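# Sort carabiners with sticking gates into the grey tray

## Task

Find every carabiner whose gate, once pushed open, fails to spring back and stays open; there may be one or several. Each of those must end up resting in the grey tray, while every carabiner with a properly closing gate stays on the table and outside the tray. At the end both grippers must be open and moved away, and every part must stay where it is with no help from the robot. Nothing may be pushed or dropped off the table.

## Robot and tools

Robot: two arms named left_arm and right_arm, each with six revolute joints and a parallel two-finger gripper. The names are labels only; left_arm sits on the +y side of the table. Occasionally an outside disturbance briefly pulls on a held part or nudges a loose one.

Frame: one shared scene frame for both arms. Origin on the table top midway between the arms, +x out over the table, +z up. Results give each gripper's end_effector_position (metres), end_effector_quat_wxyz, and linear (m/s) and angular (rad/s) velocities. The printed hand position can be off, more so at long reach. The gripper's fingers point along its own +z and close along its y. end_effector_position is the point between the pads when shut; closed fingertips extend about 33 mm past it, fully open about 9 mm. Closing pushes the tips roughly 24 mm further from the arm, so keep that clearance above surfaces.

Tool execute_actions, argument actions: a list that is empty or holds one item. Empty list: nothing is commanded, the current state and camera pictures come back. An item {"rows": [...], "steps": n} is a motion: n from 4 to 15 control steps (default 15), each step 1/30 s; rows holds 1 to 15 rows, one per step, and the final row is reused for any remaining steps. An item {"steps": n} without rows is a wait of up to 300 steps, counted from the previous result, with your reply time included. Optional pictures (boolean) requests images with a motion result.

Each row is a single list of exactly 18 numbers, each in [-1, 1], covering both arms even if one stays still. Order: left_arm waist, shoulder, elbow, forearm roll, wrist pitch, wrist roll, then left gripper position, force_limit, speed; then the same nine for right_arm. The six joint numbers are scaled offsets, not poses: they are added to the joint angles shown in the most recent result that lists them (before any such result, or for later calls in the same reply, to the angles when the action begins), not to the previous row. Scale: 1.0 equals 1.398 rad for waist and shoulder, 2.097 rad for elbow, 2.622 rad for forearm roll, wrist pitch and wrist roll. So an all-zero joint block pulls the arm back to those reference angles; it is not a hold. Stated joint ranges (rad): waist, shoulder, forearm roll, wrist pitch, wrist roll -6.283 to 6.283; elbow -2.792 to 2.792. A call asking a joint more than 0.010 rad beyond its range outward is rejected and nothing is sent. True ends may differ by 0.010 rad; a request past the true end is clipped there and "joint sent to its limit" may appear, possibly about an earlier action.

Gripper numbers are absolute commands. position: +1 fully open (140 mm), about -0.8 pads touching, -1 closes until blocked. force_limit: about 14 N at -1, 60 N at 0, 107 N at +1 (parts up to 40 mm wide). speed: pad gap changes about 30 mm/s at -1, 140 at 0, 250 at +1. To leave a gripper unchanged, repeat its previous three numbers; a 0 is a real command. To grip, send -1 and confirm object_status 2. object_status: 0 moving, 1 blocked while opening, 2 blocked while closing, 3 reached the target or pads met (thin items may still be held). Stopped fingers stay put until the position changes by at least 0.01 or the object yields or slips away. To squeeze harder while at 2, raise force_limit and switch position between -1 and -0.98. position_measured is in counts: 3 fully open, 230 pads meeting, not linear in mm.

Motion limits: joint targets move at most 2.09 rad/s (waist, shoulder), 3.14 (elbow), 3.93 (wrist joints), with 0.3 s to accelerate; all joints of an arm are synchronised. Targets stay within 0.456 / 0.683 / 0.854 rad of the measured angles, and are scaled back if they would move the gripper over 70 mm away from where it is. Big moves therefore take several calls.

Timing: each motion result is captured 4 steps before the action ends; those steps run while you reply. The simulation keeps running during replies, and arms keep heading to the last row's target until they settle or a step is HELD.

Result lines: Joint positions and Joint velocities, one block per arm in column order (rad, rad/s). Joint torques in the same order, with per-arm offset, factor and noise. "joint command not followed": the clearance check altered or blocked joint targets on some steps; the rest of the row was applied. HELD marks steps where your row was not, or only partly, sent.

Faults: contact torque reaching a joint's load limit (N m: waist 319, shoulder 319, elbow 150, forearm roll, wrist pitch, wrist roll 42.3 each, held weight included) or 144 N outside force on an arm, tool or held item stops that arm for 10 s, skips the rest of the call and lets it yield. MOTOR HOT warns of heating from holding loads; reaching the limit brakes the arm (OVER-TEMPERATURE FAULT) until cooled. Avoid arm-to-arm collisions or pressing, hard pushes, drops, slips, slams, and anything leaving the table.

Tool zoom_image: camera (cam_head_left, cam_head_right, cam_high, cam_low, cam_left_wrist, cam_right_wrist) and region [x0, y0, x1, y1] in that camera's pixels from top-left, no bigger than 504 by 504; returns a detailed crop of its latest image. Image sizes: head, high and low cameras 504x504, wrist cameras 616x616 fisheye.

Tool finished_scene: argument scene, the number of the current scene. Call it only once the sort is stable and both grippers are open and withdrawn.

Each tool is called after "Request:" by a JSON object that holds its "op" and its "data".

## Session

Request:
{"op": "execute_actions", "data": {"actions": []}}

Scene clock: 0.00 s of 6000.00 s.
left_arm: end_effector_position=(+0.4020, +0.8481, +0.3487) position_measured=3 object_status=3 end_effector_quat_wxyz=(-0.058, -0.194, +0.979, +0.036) end_effector_velocity=(-0.000, +0.001, -0.000) end_effector_angular_velocity=(-0.000, +0.001, +0.001) | right_arm: end_effector_position=(+0.4051, +0.1333, +0.1417) position_measured=3 object_status=3 end_effector_quat_wxyz=(+0.309, +0.470, +0.813, -0.148) end_effector_velocity=(+0.000, -0.000, -0.000) end_effector_angular_velocity=(-0.001, -0.000, -0.000)
Joint positions: left_arm=[ 0.719 -0.064  1.802  0.104  1.493 -1.464] | right_arm=[ 1.072  0.867  0.99  -0.542  1.734  0.773]
Joint velocities: left_arm=[ 0.002  0.001 -0.     0.     0.     0.001] | right_arm=[-0.  0.  0. -0.  0. -0.]
Joint torques (N m, as the joint torque sensors report them, + toward a larger angle): no reading

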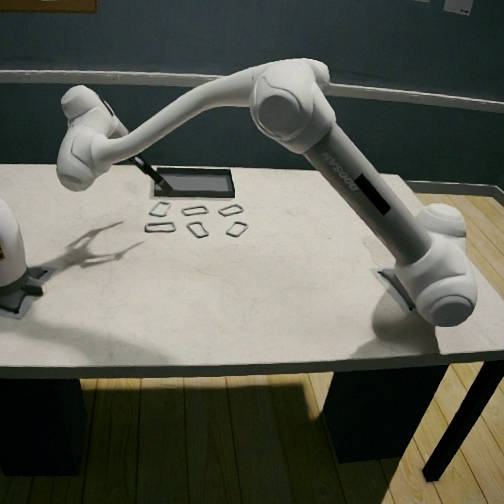

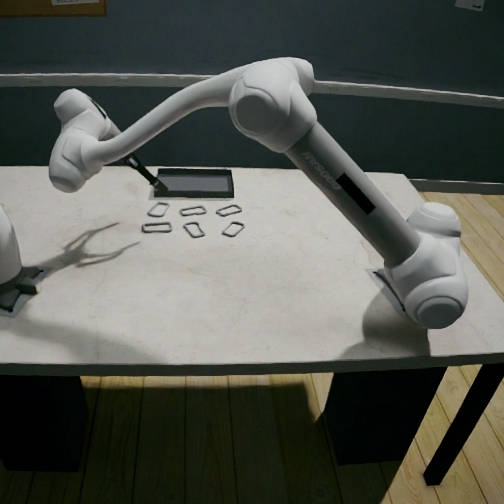

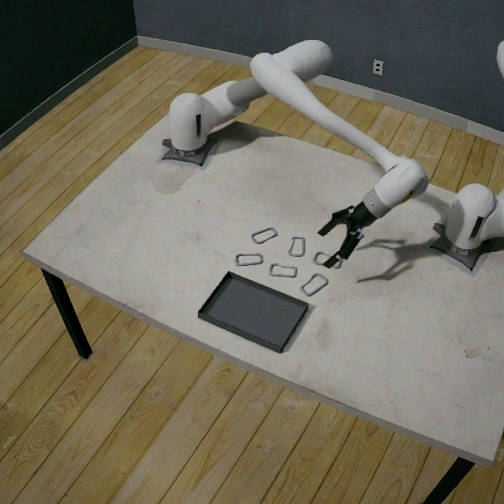

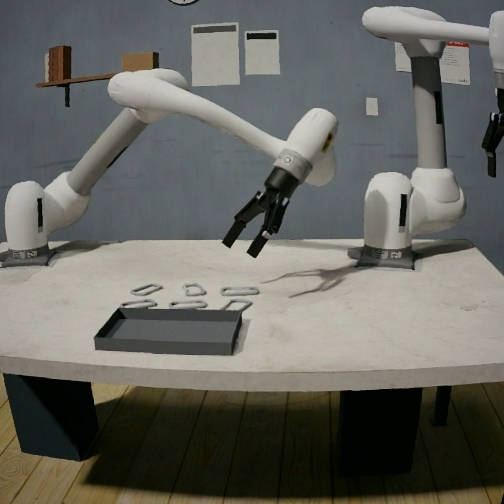

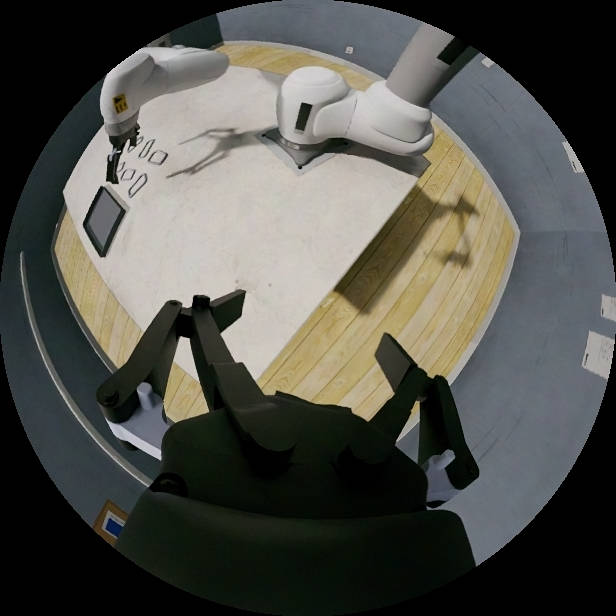

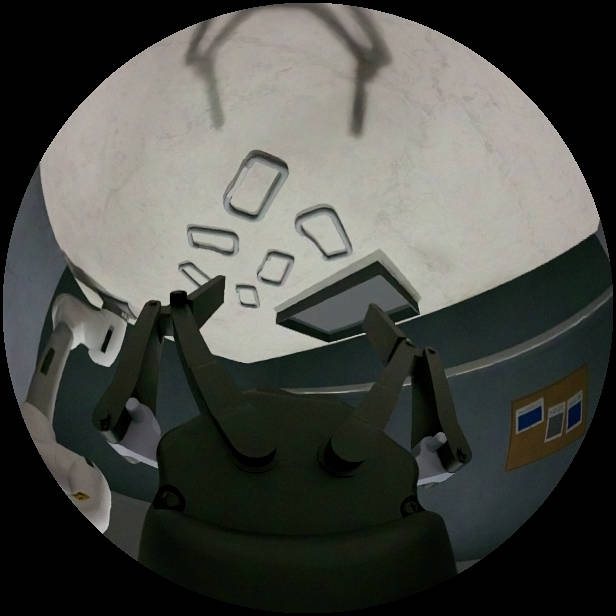

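Request:
{"op": "execute_actions", "data": {"actions": [{"rows":[[0,0,0,0,0,0,1,0,0,-0.192,-0.333,0.253,0.207,-0.196,-0.146,0.1,-0.3,0.3]],"steps":15}]}}

Request:
{"op": "execute_actions", "data": {"actions": [{"steps":8}], "pictures": true}}

Request:
{"op": "zoom_image", "data": {"camera": "cam_right_wrist", "region": [160,100,460,340]}}

Scene clock: 0.83 s of 6000.00 s.
left_arm: end_effector_position=(+0.4020, +0.8481, +0.3487) position_measured=3 object_status=3 end_effector_quat_wxyz=(-0.058, -0.194, +0.979, +0.036) end_effector_velocity=(+0.000, -0.000, -0.000) end_effector_angular_velocity=(-0.001, -0.001, +0.001) | right_arm: end_effector_position=(+0.4120, +0.0513, +0.1686) position_measured=91 object_status=0 end_effector_quat_wxyz=(+0.113, +0.459, +0.877, -0.089) end_effector_velocity=(-0.046, -0.290, +0.141) end_effector_angular_velocity=(+1.306, +0.863, +0.068)
Joint positions: left_arm=[ 0.719 -0.064  1.802  0.104  1.493 -1.464] | right_arm=[ 0.915  0.595  1.301 -0.224  1.433  0.549]
Joint velocities: left_arm=[ 0.    -0.     0.    -0.001 -0.    -0.   ] | right_arm=[-0.591 -1.03   1.164  1.192 -1.124 -0.837]
Joint torques (N m, as the joint torque sensors report them, + toward a larger angle): left_arm=[  0.48 -31.63 -38.95   5.48   0.42   0.  ] | right_arm=[   7.84 -100.05  -34.82    3.36    0.51   -0.55]
Steps of this call (steps 1 to 14: nothing new was sent; steps 15 to 25: the first 11 steps of this action). Readings (joint positions | what the end effector reports):
15: left_arm=[0.719 -0.064 1.802 0.104 1.493 -1.464] | right_arm=[1.072 0.867 0.990 -0.542 1.734 0.773] | left_arm position_measured=3 object_status=3 | right_arm position_measured=3 object_status=0
16: left_arm=[0.719 -0.064 1.802 0.104 1.493 -1.464] | right_arm=[1.071 0.863 0.995 -0.538 1.730 0.770] | left_arm position_measured=3 object_status=3 | right_arm position_measured=6 object_status=0
18: left_arm=[0.719 -0.064 1.802 0.104 1.493 -1.464] | right_arm=[1.053 0.834 1.030 -0.502 1.696 0.745] | left_arm position_measured=3 object_status=3 | right_arm position_measured=25 object_status=0
22: left_arm=[0.719 -0.064 1.802 0.104 1.493 -1.464] | right_arm=[0.975 0.699 1.182 -0.346 1.548 0.634] | left_arm position_measured=3 object_status=3 | right_arm position_measured=62 object_status=0
25: the state above

Scene clock: 1.10 s of 6000.00 s.
left_arm: end_effector_position=(+0.4020, +0.8481, +0.3487) position_measured=3 object_status=3 end_effector_quat_wxyz=(-0.058, -0.194, +0.979, +0.036) end_effector_velocity=(+0.000, -0.000, +0.000) end_effector_angular_velocity=(-0.000, -0.001, -0.001) | right_arm: end_effector_position=(+0.3997, +0.0007, +0.1979) position_measured=117 object_status=0 end_effector_quat_wxyz=(+0.002, +0.465, +0.885, -0.003) end_effector_velocity=(-0.009, -0.030, +0.018) end_effector_angular_velocity=(+0.161, +0.046, -0.017)
Joint positions: left_arm=[ 0.719 -0.064  1.802  0.104  1.493 -1.464] | right_arm=[ 0.807  0.406  1.515 -0.005  1.226  0.394]
Joint velocities: left_arm=[-0.    -0.001 -0.    -0.001  0.     0.001] | right_arm=[-0.066 -0.114  0.133  0.134 -0.129 -0.095]
Joint torques (N m, as the joint torque sensors report them, + toward a larger angle): left_arm=[ -0.35 -32.54 -39.04   5.43   0.26  -0.01] | right_arm=[ 12.   -52.76 -36.84   4.01  -0.87  -0.52]
Kept back: nothing.
Steps of this call (steps 1 to 4: the last 4 steps of your previous action; steps 5 to 8: the robot went on to your last target). Readings (joint positions | what the end effector reports):
1: left_arm=[0.719 -0.064 1.802 0.104 1.493 -1.464] | right_arm=[0.895 0.560 1.341 -0.184 1.395 0.520] | left_arm position_measured=3 object_status=3 | right_arm position_measured=100 object_status=0
2: left_arm=[0.719 -0.064 1.802 0.104 1.493 -1.464] | right_arm=[0.875 0.526 1.379 -0.144 1.358 0.492] | left_arm position_measured=3 object_status=3 | right_arm position_measured=109 object_status=0
4: left_arm=[0.719 -0.064 1.802 0.104 1.493 -1.464] | right_arm=[0.841 0.465 1.448 -0.074 1.291 0.443] | left_arm position_measured=3 object_status=3 | right_arm position_measured=117 object_status=0
8: the state above

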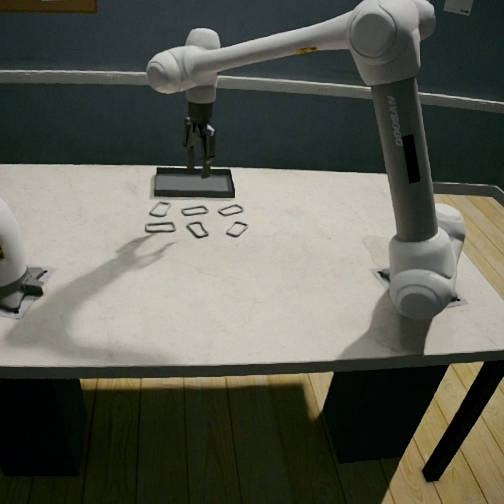

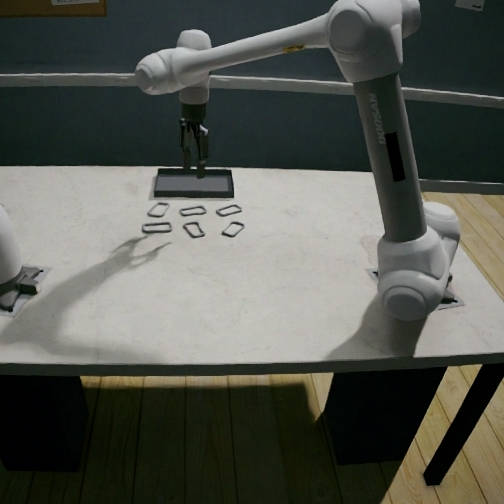

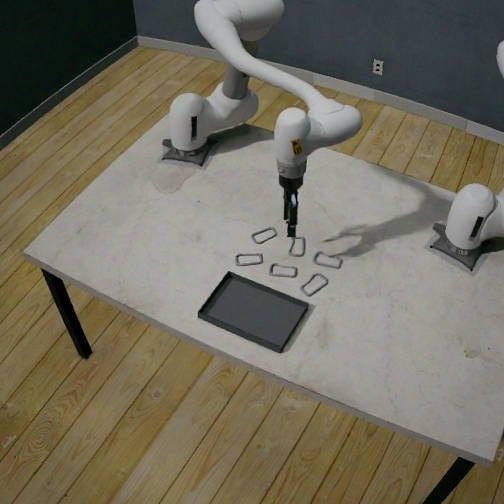

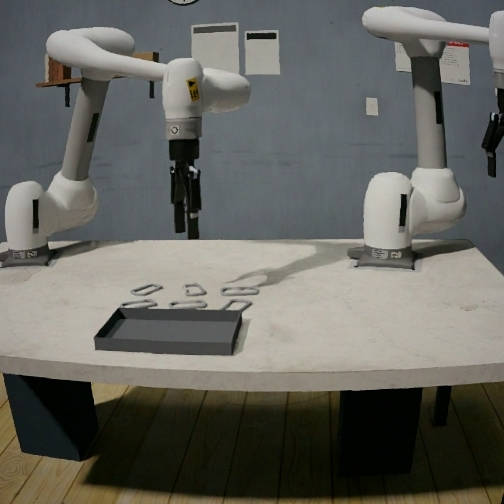

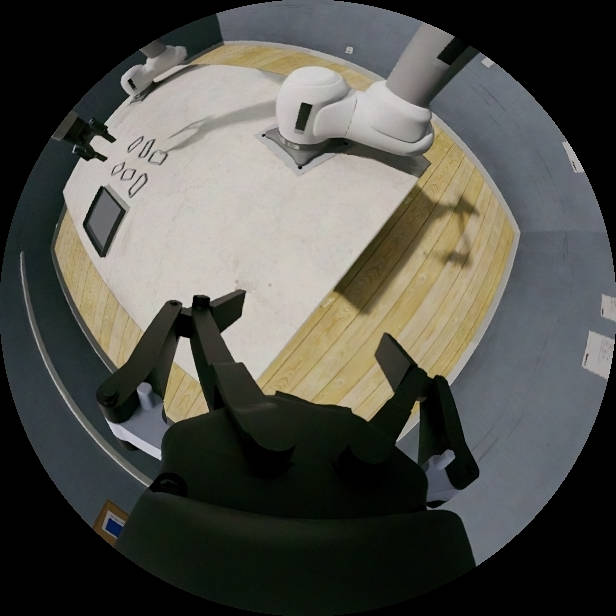

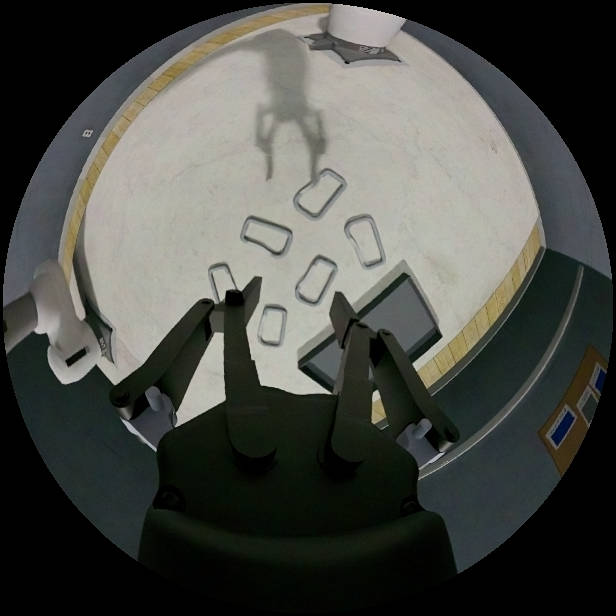

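Region (160, 100, 460, 340) of cam_right_wrist's 616x616 image, scaled by 1.680, with more detail than that image has; it fills the top 403 rows of this view, and the rest is white.

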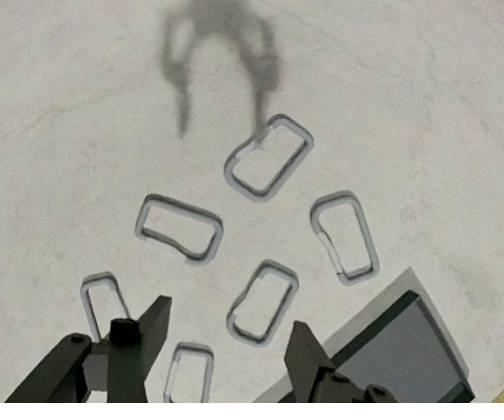

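Request:
{"op": "execute_actions", "data": {"actions": [{"rows":[[0,0,0,0,0,0,1,0,0,-0.0193,0.068,0.033,0.002,-0.0645,0.169,0.1,-0.3,0.3]],"steps":15}]}}

Request:
{"op": "execute_actions", "data": {"actions": [{"steps":8}], "pictures": true}}

Request:
{"op": "zoom_image", "data": {"camera": "cam_right_wrist", "region": [200,200,400,362]}}

Scene clock: 2.37 s of 6000.00 s.
left_arm: end_effector_position=(+0.4020, +0.8481, +0.3487) position_measured=3 object_status=3 end_effector_quat_wxyz=(-0.058, -0.194, +0.979, +0.036) end_effector_velocity=(+0.000, -0.000, +0.000) end_effector_angular_velocity=(+0.001, +0.000, +0.001) | right_arm: end_effector_position=(+0.4226, +0.0042, +0.1012) position_measured=117 object_status=3 end_effector_quat_wxyz=(-0.000, +0.638, +0.770, -0.001) end_effector_velocity=(+0.044, -0.002, -0.209) end_effector_angular_velocity=(-0.000, -0.002, -0.904)
Joint positions: left_arm=[ 0.719 -0.064  1.802  0.104  1.493 -1.464] | right_arm=[0.782 0.489 1.577 0.    1.076 0.785]
Joint velocities: left_arm=[-0.001 -0.     0.     0.001 -0.    -0.002] | right_arm=[-0.048  0.19   0.123 -0.001 -0.314  0.856]
Joint torques (N m, as the joint torque sensors report them, + toward a larger angle): left_arm=[ -0.48 -32.54 -39.34   5.45   0.32   0.03] | right_arm=[   6.47 -106.96  -41.27    4.7    -0.17   -0.51]
Steps of this call (steps 1 to 27: the robot went on to your last target; steps 28 to 38: the first 11 steps of this action). Readings (joint positions | what the end effector reports):
28: left_arm=[0.719 -0.064 1.802 0.104 1.493 -1.464] | right_arm=[0.804 0.401 1.521 0.000 1.221 0.390] | left_arm position_measured=3 object_status=3 | right_arm position_measured=117 object_status=3
29: left_arm=[0.719 -0.064 1.802 0.104 1.493 -1.464] | right_arm=[0.804 0.403 1.522 0.001 1.218 0.397] | left_arm position_measured=3 object_status=3 | right_arm position_measured=117 object_status=3
31: left_arm=[0.719 -0.064 1.802 0.104 1.493 -1.464] | right_arm=[0.801 0.416 1.530 0.001 1.197 0.453] | left_arm position_measured=3 object_status=3 | right_arm position_measured=117 object_status=3
35: left_arm=[0.719 -0.064 1.802 0.104 1.493 -1.464] | right_arm=[0.789 0.462 1.560 0.001 1.121 0.662] | left_arm position_measured=3 object_status=3 | right_arm position_measured=117 object_status=3
38: the state above

Scene clock: 2.63 s of 6000.00 s.
left_arm: end_effector_position=(+0.4020, +0.8481, +0.3487) position_measured=3 object_status=3 end_effector_quat_wxyz=(-0.058, -0.194, +0.979, +0.036) end_effector_velocity=(+0.000, -0.000, +0.000) end_effector_angular_velocity=(+0.000, +0.000, +0.000) | right_arm: end_effector_position=(+0.4252, +0.0042, +0.0890) position_measured=117 object_status=3 end_effector_quat_wxyz=(-0.000, +0.659, +0.752, -0.000) end_effector_velocity=(-0.000, -0.001, -0.003) end_effector_angular_velocity=(-0.001, +0.001, -0.008)
Joint positions: left_arm=[ 0.719 -0.064  1.802  0.104  1.493 -1.464] | right_arm=[0.78  0.5   1.585 0.    1.057 0.836]
Joint velocities: left_arm=[-0.001  0.    -0.     0.     0.    -0.001] | right_arm=[-0.     0.002  0.002 -0.    -0.003  0.008]
Joint torques (N m, as the joint torque sensors report them, + toward a larger angle): left_arm=[ -0.31 -32.25 -39.05   5.45   0.37   0.  ] | right_arm=[  3.69 -87.71 -33.92   3.88  -0.03  -0.87]
Kept back: nothing.
Steps of this call (steps 1 to 4: the last 4 steps of your previous action; steps 5 to 8: the robot went on to your last target). Readings (joint positions | what the end effector reports):
1: left_arm=[0.719 -0.064 1.802 0.104 1.493 -1.464] | right_arm=[0.781 0.495 1.581 0.000 1.067 0.809] | left_arm position_measured=3 object_status=3 | right_arm position_measured=117 object_status=3
2: left_arm=[0.719 -0.064 1.802 0.104 1.493 -1.464] | right_arm=[0.780 0.498 1.583 0.000 1.062 0.824] | left_arm position_measured=3 object_status=3 | right_arm position_measured=117 object_status=3
4: left_arm=[0.719 -0.064 1.802 0.104 1.493 -1.464] | right_arm=[0.780 0.500 1.584 0.000 1.058 0.833] | left_arm position_measured=3 object_status=3 | right_arm position_measured=117 object_status=3
8: the state above

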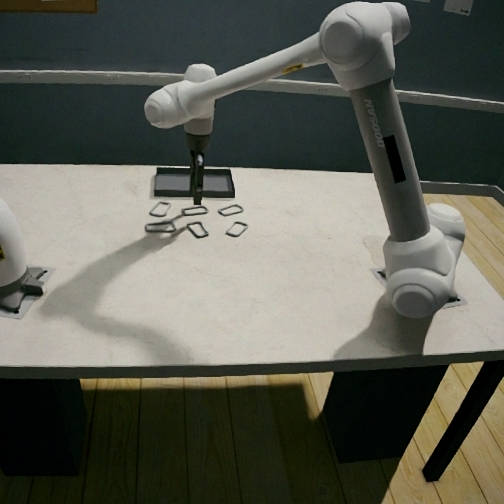

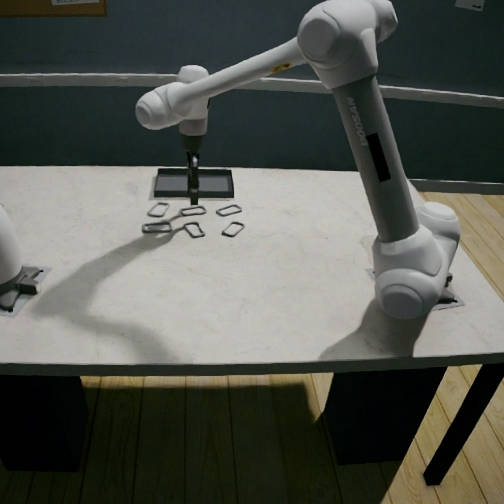

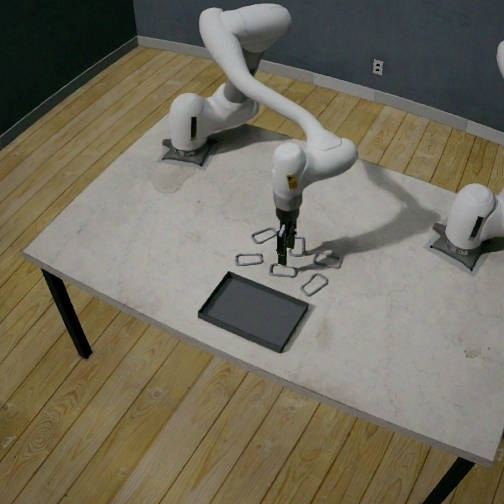

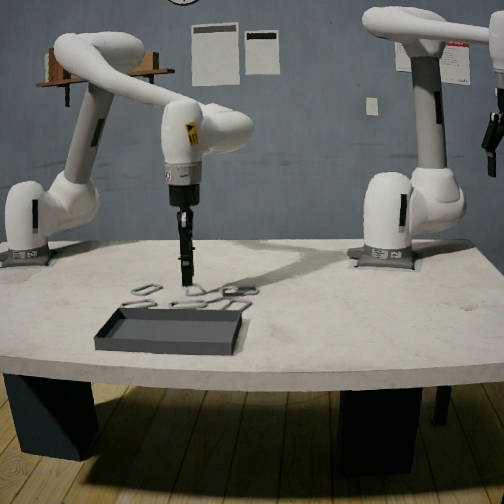

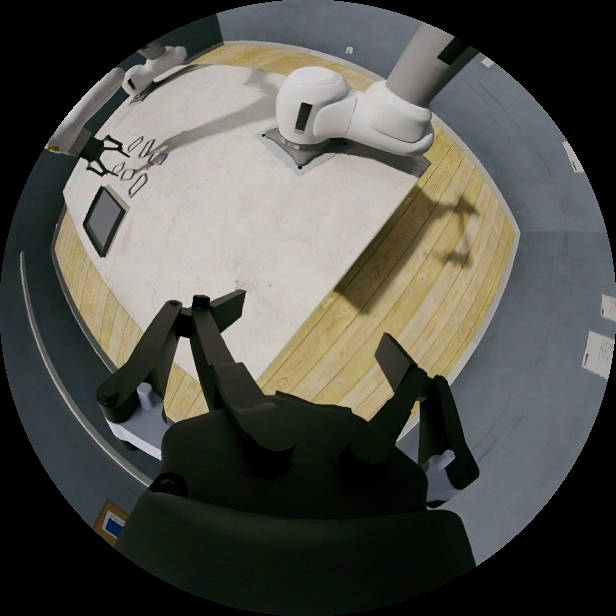

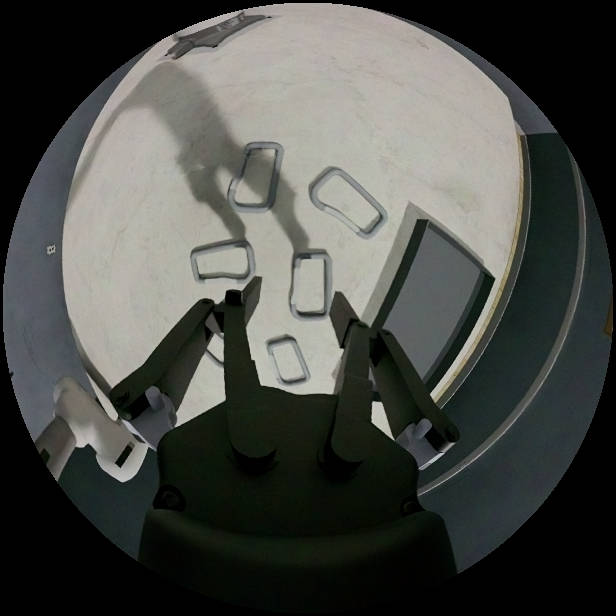

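Region (200, 200, 400, 362) of cam_right_wrist's 616x616 image, scaled by 2.520, with more detail than that image has; it fills the top 408 rows of this view, and the rest is white.

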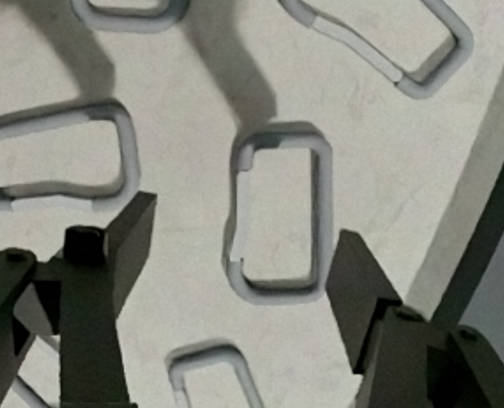

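Request:
{"op": "execute_actions", "data": {"actions": [{"rows":[[0,0,0,0,0,0,1,0,0,-0.0064,0.0397,-0.0012,0,-0.0203,-0.0294,0.1,-0.3,0.3]],"steps":15}]}}

Request:
{"op": "execute_actions", "data": {"actions": [{"steps":6}], "pictures": true}}

Request:
{"op": "zoom_image", "data": {"camera": "cam_right_wrist", "region": [220,220,380,350]}}

Scene clock: 3.43 s of 6000.00 s.
left_arm: end_effector_position=(+0.4020, +0.8481, +0.3487) position_measured=3 object_status=3 end_effector_quat_wxyz=(-0.058, -0.194, +0.979, +0.036) end_effector_velocity=(+0.000, -0.001, +0.001) end_effector_angular_velocity=(+0.001, -0.002, +0.001) | right_arm: end_effector_position=(+0.4393, +0.0123, +0.0469) position_measured=117 object_status=3 end_effector_quat_wxyz=(-0.000, +0.633, +0.774, -0.000) end_effector_velocity=(+0.002, +0.001, -0.007) end_effector_angular_velocity=(+0.001, +0.000, +0.011)
Joint positions: left_arm=[ 0.719 -0.064  1.802  0.104  1.493 -1.464] | right_arm=[0.771 0.555 1.582 0.    1.004 0.76 ]
Joint velocities: left_arm=[-0.001 -0.002 -0.    -0.    -0.    -0.001] | right_arm=[-0.001  0.009 -0.     0.001 -0.009 -0.013]
Joint torques (N m, as the joint torque sensors report them, + toward a larger angle): left_arm=[ -0.53 -31.85 -38.96   5.42   0.35   0.03] | right_arm=[  5.43 -92.49 -34.31   3.78  -0.17  -0.41]
Steps of this call (steps 1 to 13: the robot went on to your last target; steps 14 to 24: the first 11 steps of this action). Readings (joint positions | what the end effector reports):
14: left_arm=[0.719 -0.064 1.802 0.104 1.493 -1.464] | right_arm=[0.780 0.501 1.585 0.000 1.057 0.837] | left_arm position_measured=3 object_status=3 | right_arm position_measured=117 object_status=3
15: left_arm=[0.719 -0.064 1.802 0.104 1.493 -1.464] | right_arm=[0.779 0.504 1.585 0.000 1.053 0.832] | left_arm position_measured=3 object_status=3 | right_arm position_measured=117 object_status=3
17: left_arm=[0.719 -0.064 1.802 0.104 1.493 -1.464] | right_arm=[0.775 0.529 1.584 0.000 1.029 0.797] | left_arm position_measured=3 object_status=3 | right_arm position_measured=117 object_status=3
21: left_arm=[0.719 -0.064 1.802 0.104 1.493 -1.464] | right_arm=[0.771 0.554 1.582 0.000 1.006 0.763] | left_arm position_measured=3 object_status=3 | right_arm position_measured=117 object_status=3
24: the state above

Scene clock: 3.63 s of 6000.00 s.
left_arm: end_effector_position=(+0.4020, +0.8481, +0.3487) position_measured=3 object_status=3 end_effector_quat_wxyz=(-0.058, -0.194, +0.979, +0.036) end_effector_velocity=(+0.001, -0.001, -0.000) end_effector_angular_velocity=(-0.001, -0.000, -0.001) | right_arm: end_effector_position=(+0.4395, +0.0123, +0.0464) position_measured=117 object_status=3 end_effector_quat_wxyz=(-0.000, +0.633, +0.774, -0.000) end_effector_velocity=(+0.000, +0.000, -0.002) end_effector_angular_velocity=(-0.001, +0.001, +0.000)
Joint positions: left_arm=[ 0.719 -0.064  1.802  0.104  1.493 -1.464] | right_arm=[0.771 0.556 1.582 0.    1.004 0.759]
Joint velocities: left_arm=[-0.002  0.    -0.    -0.001  0.    -0.   ] | right_arm=[-0.     0.002 -0.     0.    -0.001 -0.   ]
Joint torques (N m, as the joint torque sensors report them, + toward a larger angle): left_arm=[  0.08 -31.79 -39.32   5.49   0.32  -0.03] | right_arm=[  4.15 -92.18 -34.02   3.75  -0.18  -0.39]
Kept back: nothing.
Steps of this call (steps 1 to 4: the last 4 steps of your previous action; steps 5 to 6: the robot went on to your last target). Readings (joint positions | what the end effector reports):
1: left_arm=[0.719 -0.064 1.802 0.104 1.493 -1.464] | right_arm=[0.771 0.555 1.582 0.000 1.004 0.760] | left_arm position_measured=3 object_status=3 | right_arm position_measured=117 object_status=3
2: left_arm=[0.719 -0.064 1.802 0.104 1.493 -1.464] | right_arm=[0.771 0.556 1.582 0.000 1.004 0.760] | left_arm position_measured=3 object_status=3 | right_arm position_measured=117 object_status=3
4: left_arm=[0.719 -0.064 1.802 0.104 1.493 -1.464] | right_arm=[0.771 0.556 1.582 0.000 1.004 0.759] | left_arm position_measured=3 object_status=3 | right_arm position_measured=117 object_status=3
6: the state above

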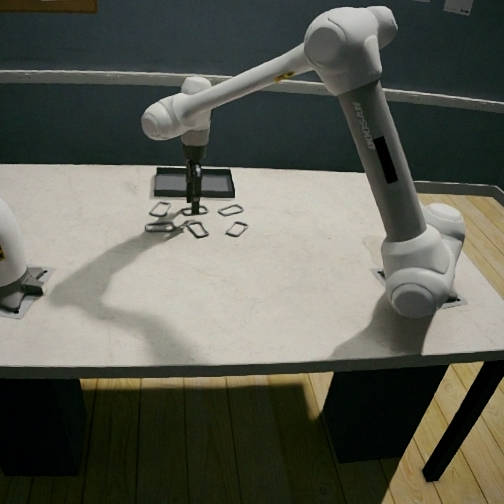

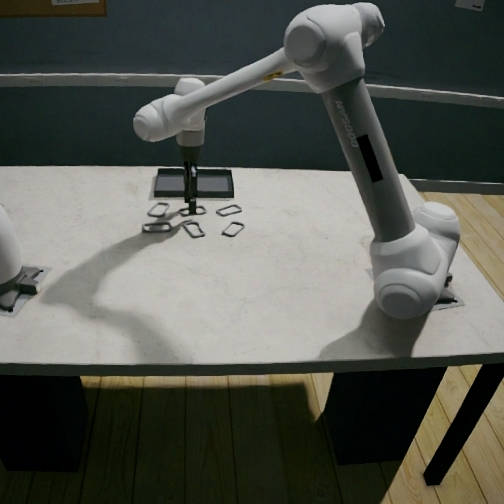

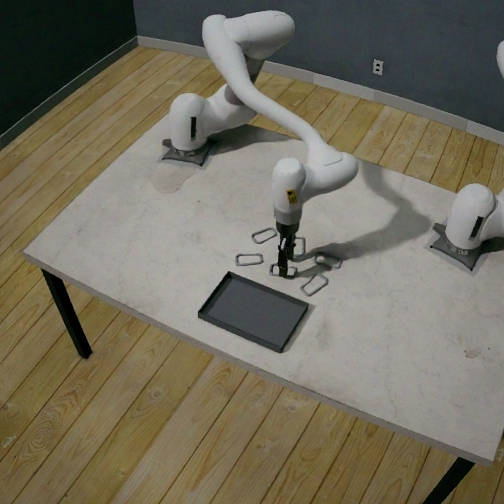

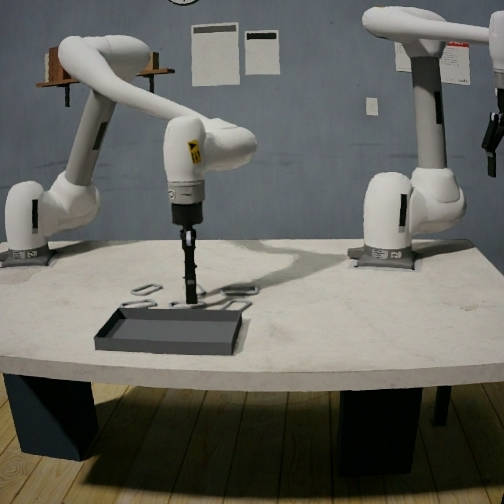

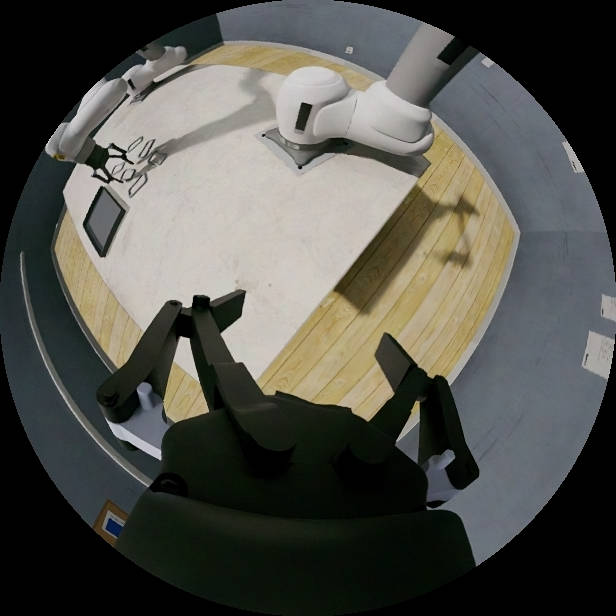

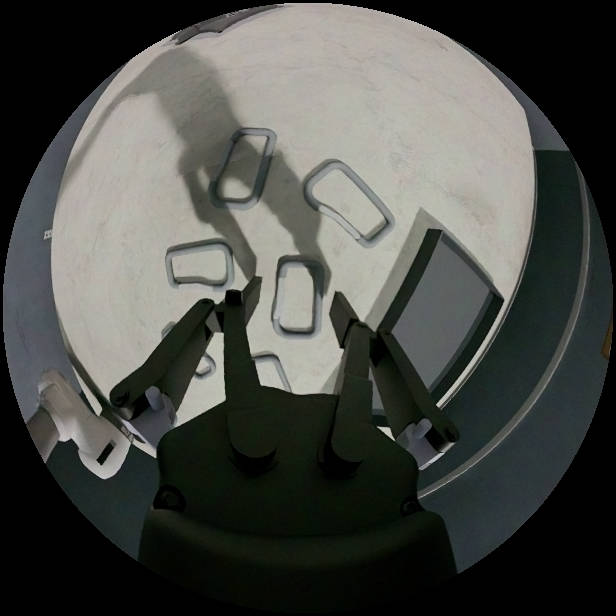

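Region (220, 220, 380, 350) of cam_right_wrist's 616x616 image, scaled by 3.150, with more detail than that image has; it fills the top 410 rows of this view, and the rest is white.

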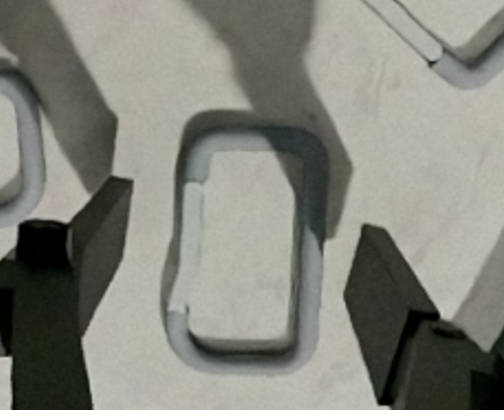

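Request:
{"op": "execute_actions", "data": {"actions": [{"rows":[[0,0,0,0,0,0,1,0,0,-0.0032,0.0034,0.0063,0,-0.0068,-0.0017,0.1,-0.3,0.3]],"steps":12}]}}

Request:
{"op": "execute_actions", "data": {"actions": [{"rows":[[0,0,0,0,0,0,1,0,0,0,0,0,0,0,0,-0.39,-0.3,-0.3]],"steps":15}]}}

Request:
{"op": "execute_actions", "data": {"actions": [{"steps":8}], "pictures": true}}

Request:
{"op": "zoom_image", "data": {"camera": "cam_right_wrist", "region": [220,220,380,350]}}

Scene clock: 4.27 s of 6000.00 s.
left_arm: end_effector_position=(+0.4020, +0.8481, +0.3487) position_measured=3 object_status=3 end_effector_quat_wxyz=(-0.058, -0.194, +0.979, +0.036) end_effector_velocity=(+0.000, -0.000, +0.000) end_effector_angular_velocity=(+0.001, -0.000, -0.001) | right_arm: end_effector_position=(+0.4407, +0.0082, +0.0369) position_measured=117 object_status=3 end_effector_quat_wxyz=(-0.000, +0.633, +0.774, -0.000) end_effector_velocity=(+0.001, -0.003, -0.006) end_effector_angular_velocity=(-0.000, -0.002, +0.002)
Joint positions: left_arm=[ 0.719 -0.064  1.802  0.104  1.493 -1.464] | right_arm=[0.766 0.56  1.595 0.    0.987 0.755]
Joint velocities: left_arm=[-0.001 -0.    -0.     0.    -0.    -0.   ] | right_arm=[-0.002  0.003  0.008 -0.002 -0.011 -0.003]
Joint torques (N m, as the joint torque sensors report them, + toward a larger angle): left_arm=[ -0.33 -31.57 -39.09   5.43   0.38   0.03] | right_arm=[  5.05 -92.51 -33.85   4.1    0.02  -0.11]
Steps of this call (steps 1 to 11: the robot went on to your last target; steps 12 to 19: the first 8 steps of this action). Readings (joint positions | what the end effector reports):
12: left_arm=[0.719 -0.064 1.802 0.104 1.493 -1.464] | right_arm=[0.771 0.556 1.582 0.000 1.004 0.759] | left_arm position_measured=3 object_status=3 | right_arm position_measured=117 object_status=3
13: left_arm=[0.719 -0.064 1.802 0.104 1.493 -1.464] | right_arm=[0.770 0.557 1.584 0.000 1.000 0.758] | left_arm position_measured=3 object_status=3 | right_arm position_measured=117 object_status=3
15: left_arm=[0.719 -0.064 1.802 0.104 1.493 -1.464] | right_arm=[0.768 0.559 1.591 0.000 0.991 0.756] | left_arm position_measured=3 object_status=3 | right_arm position_measured=117 object_status=3
19: the state above

Scene clock: 4.77 s of 6000.00 s.
left_arm: end_effector_position=(+0.4020, +0.8481, +0.3487) position_measured=3 object_status=3 end_effector_quat_wxyz=(-0.058, -0.194, +0.979, +0.036) end_effector_velocity=(-0.000, +0.000, -0.001) end_effector_angular_velocity=(-0.001, +0.001, +0.002) | right_arm: end_effector_position=(+0.4407, +0.0080, +0.0365) position_measured=158 object_status=0 end_effector_quat_wxyz=(-0.000, +0.633, +0.774, -0.000) end_effector_velocity=(+0.000, -0.000, +0.001) end_effector_angular_velocity=(+0.000, -0.000, -0.000)
Joint positions: left_arm=[ 0.719 -0.064  1.802  0.104  1.493 -1.464] | right_arm=[0.766 0.561 1.595 0.    0.986 0.755]
Joint velocities: left_arm=[ 0.001  0.001  0.    -0.001 -0.    -0.   ] | right_arm=[-0.    -0.001 -0.    -0.     0.001  0.   ]
Joint torques (N m, as the joint torque sensors report them, + toward a larger angle): left_arm=[ -0.56 -32.22 -39.11   5.38   0.39   0.04] | right_arm=[  4.92 -66.72 -20.23   4.14   0.06  -0.26]
Steps of this call (steps 1 to 4: the last 4 steps of your previous action; steps 5 to 15: the first 11 steps of this action, its rows measured from where the robot was after step 4). Readings (joint positions | what the end effector reports):
4: left_arm=[0.719 -0.064 1.802 0.104 1.493 -1.464] | right_arm=[0.766 0.561 1.595 0.000 0.986 0.755] | left_arm position_measured=3 object_status=3 | right_arm position_measured=117 object_status=3
5: left_arm=[0.719 -0.064 1.802 0.104 1.493 -1.464] | right_arm=[0.766 0.561 1.595 0.000 0.986 0.755] | left_arm position_measured=3 object_status=3 | right_arm position_measured=117 object_status=0
6: left_arm=[0.719 -0.064 1.802 0.104 1.493 -1.464] | right_arm=[0.766 0.561 1.595 0.000 0.986 0.755] | left_arm position_measured=3 object_status=3 | right_arm position_measured=119 object_status=0
8: left_arm=[0.719 -0.064 1.802 0.104 1.493 -1.464] | right_arm=[0.766 0.561 1.595 0.000 0.986 0.755] | left_arm position_measured=3 object_status=3 | right_arm position_measured=130 object_status=0
12: left_arm=[0.719 -0.064 1.802 0.104 1.493 -1.464] | right_arm=[0.766 0.561 1.595 0.000 0.986 0.755] | left_arm position_measured=3 object_status=3 | right_arm position_measured=153 object_status=0
15: the state above

Scene clock: 5.03 s of 6000.00 s.
left_arm: end_effector_position=(+0.4020, +0.8481, +0.3487) position_measured=3 object_status=3 end_effector_quat_wxyz=(-0.058, -0.194, +0.979, +0.036) end_effector_velocity=(+0.000, -0.001, +0.000) end_effector_angular_velocity=(-0.000, -0.000, -0.002) | right_arm: end_effector_position=(+0.4407, +0.0080, +0.0365) position_measured=158 object_status=2 end_effector_quat_wxyz=(-0.000, +0.633, +0.774, -0.000) end_effector_velocity=(-0.000, +0.000, -0.001) end_effector_angular_velocity=(-0.001, +0.001, -0.001)
Joint positions: left_arm=[ 0.719 -0.064  1.802  0.104  1.493 -1.464] | right_arm=[0.766 0.561 1.595 0.    0.986 0.755]
Joint velocities: left_arm=[-0.001 -0.     0.    -0.     0.     0.001] | right_arm=[ 0.     0.001  0.     0.001 -0.     0.   ]
Joint torques (N m, as the joint torque sensors report them, + toward a larger angle): left_arm=[ -0.1  -32.5  -39.13   5.39   0.38   0.02] | right_arm=[  2.95 -70.65 -21.16   4.34  -0.09  -0.28]
Kept back: nothing.
Steps of this call (steps 1 to 4: the last 4 steps of your previous action; steps 5 to 8: the robot went on to your last target). Readings (joint positions | what the end effector reports):
1: left_arm=[0.719 -0.064 1.802 0.104 1.493 -1.464] | right_arm=[0.766 0.561 1.595 0.000 0.986 0.755] | left_arm position_measured=3 object_status=3 | right_arm position_measured=158 object_status=0
2: left_arm=[0.719 -0.064 1.802 0.104 1.493 -1.464] | right_arm=[0.766 0.561 1.595 0.000 0.986 0.755] | left_arm position_measured=3 object_status=3 | right_arm position_measured=158 object_status=0
4: left_arm=[0.719 -0.064 1.802 0.104 1.493 -1.464] | right_arm=[0.766 0.561 1.595 0.000 0.986 0.755] | left_arm position_measured=3 object_status=3 | right_arm position_measured=158 object_status=2
8: the state above

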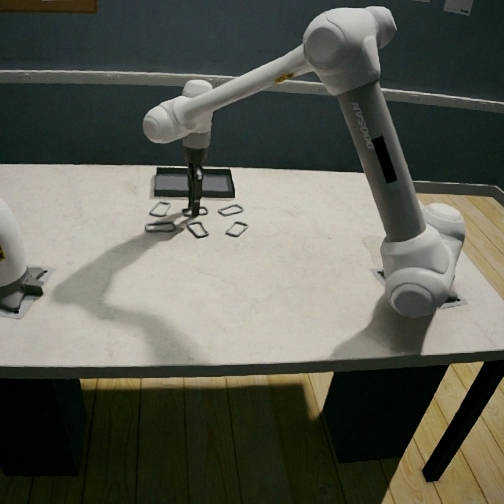

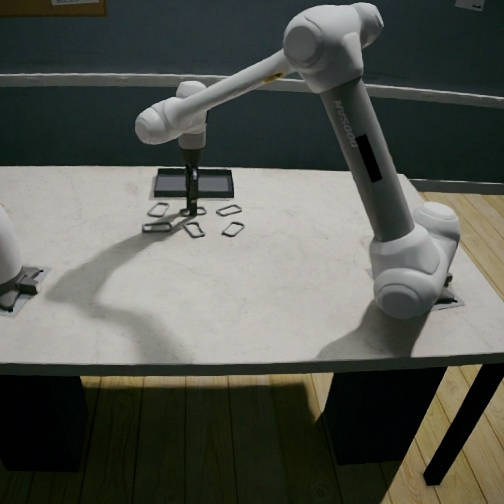

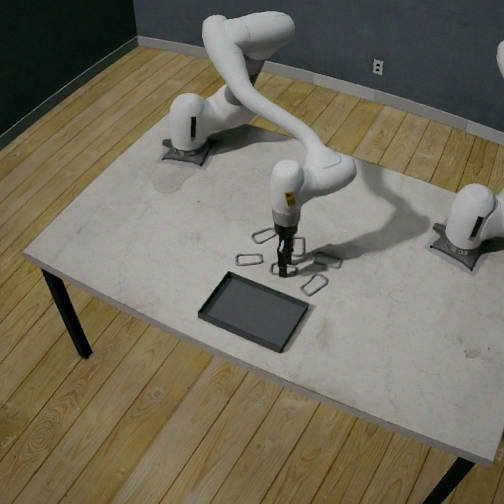

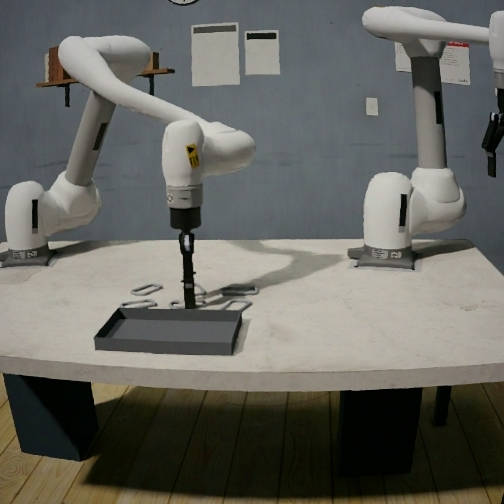

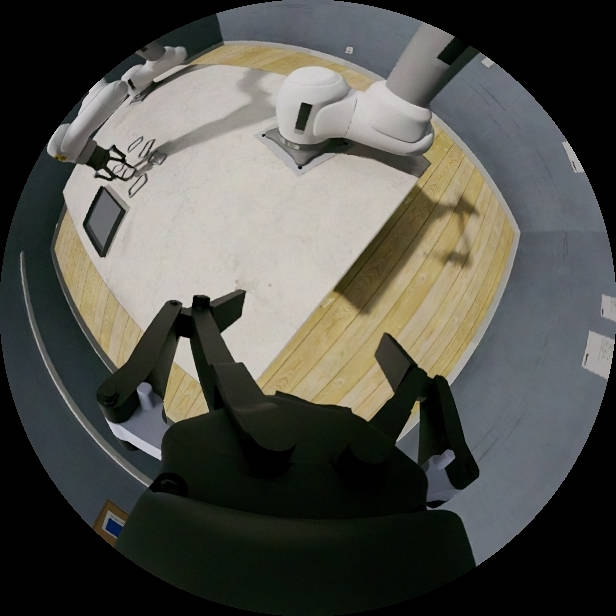

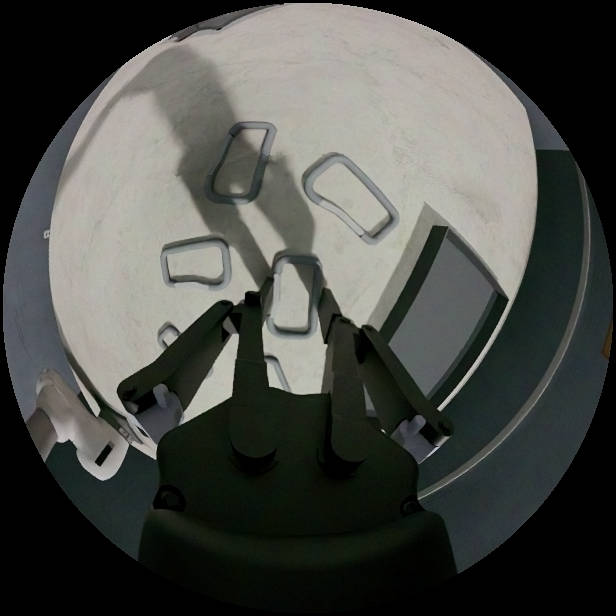

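Region (220, 220, 380, 350) of cam_right_wrist's 616x616 image, scaled by 3.150, with more detail than that image has; it fills the top 410 rows of this view, and the rest is white.

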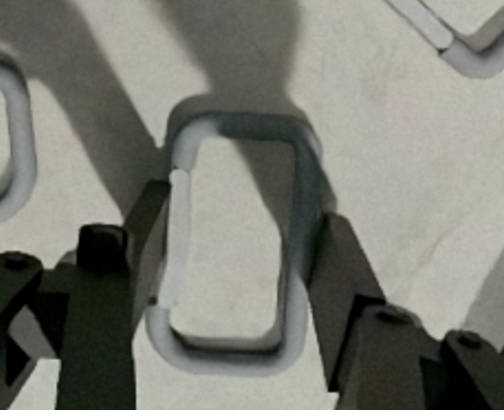

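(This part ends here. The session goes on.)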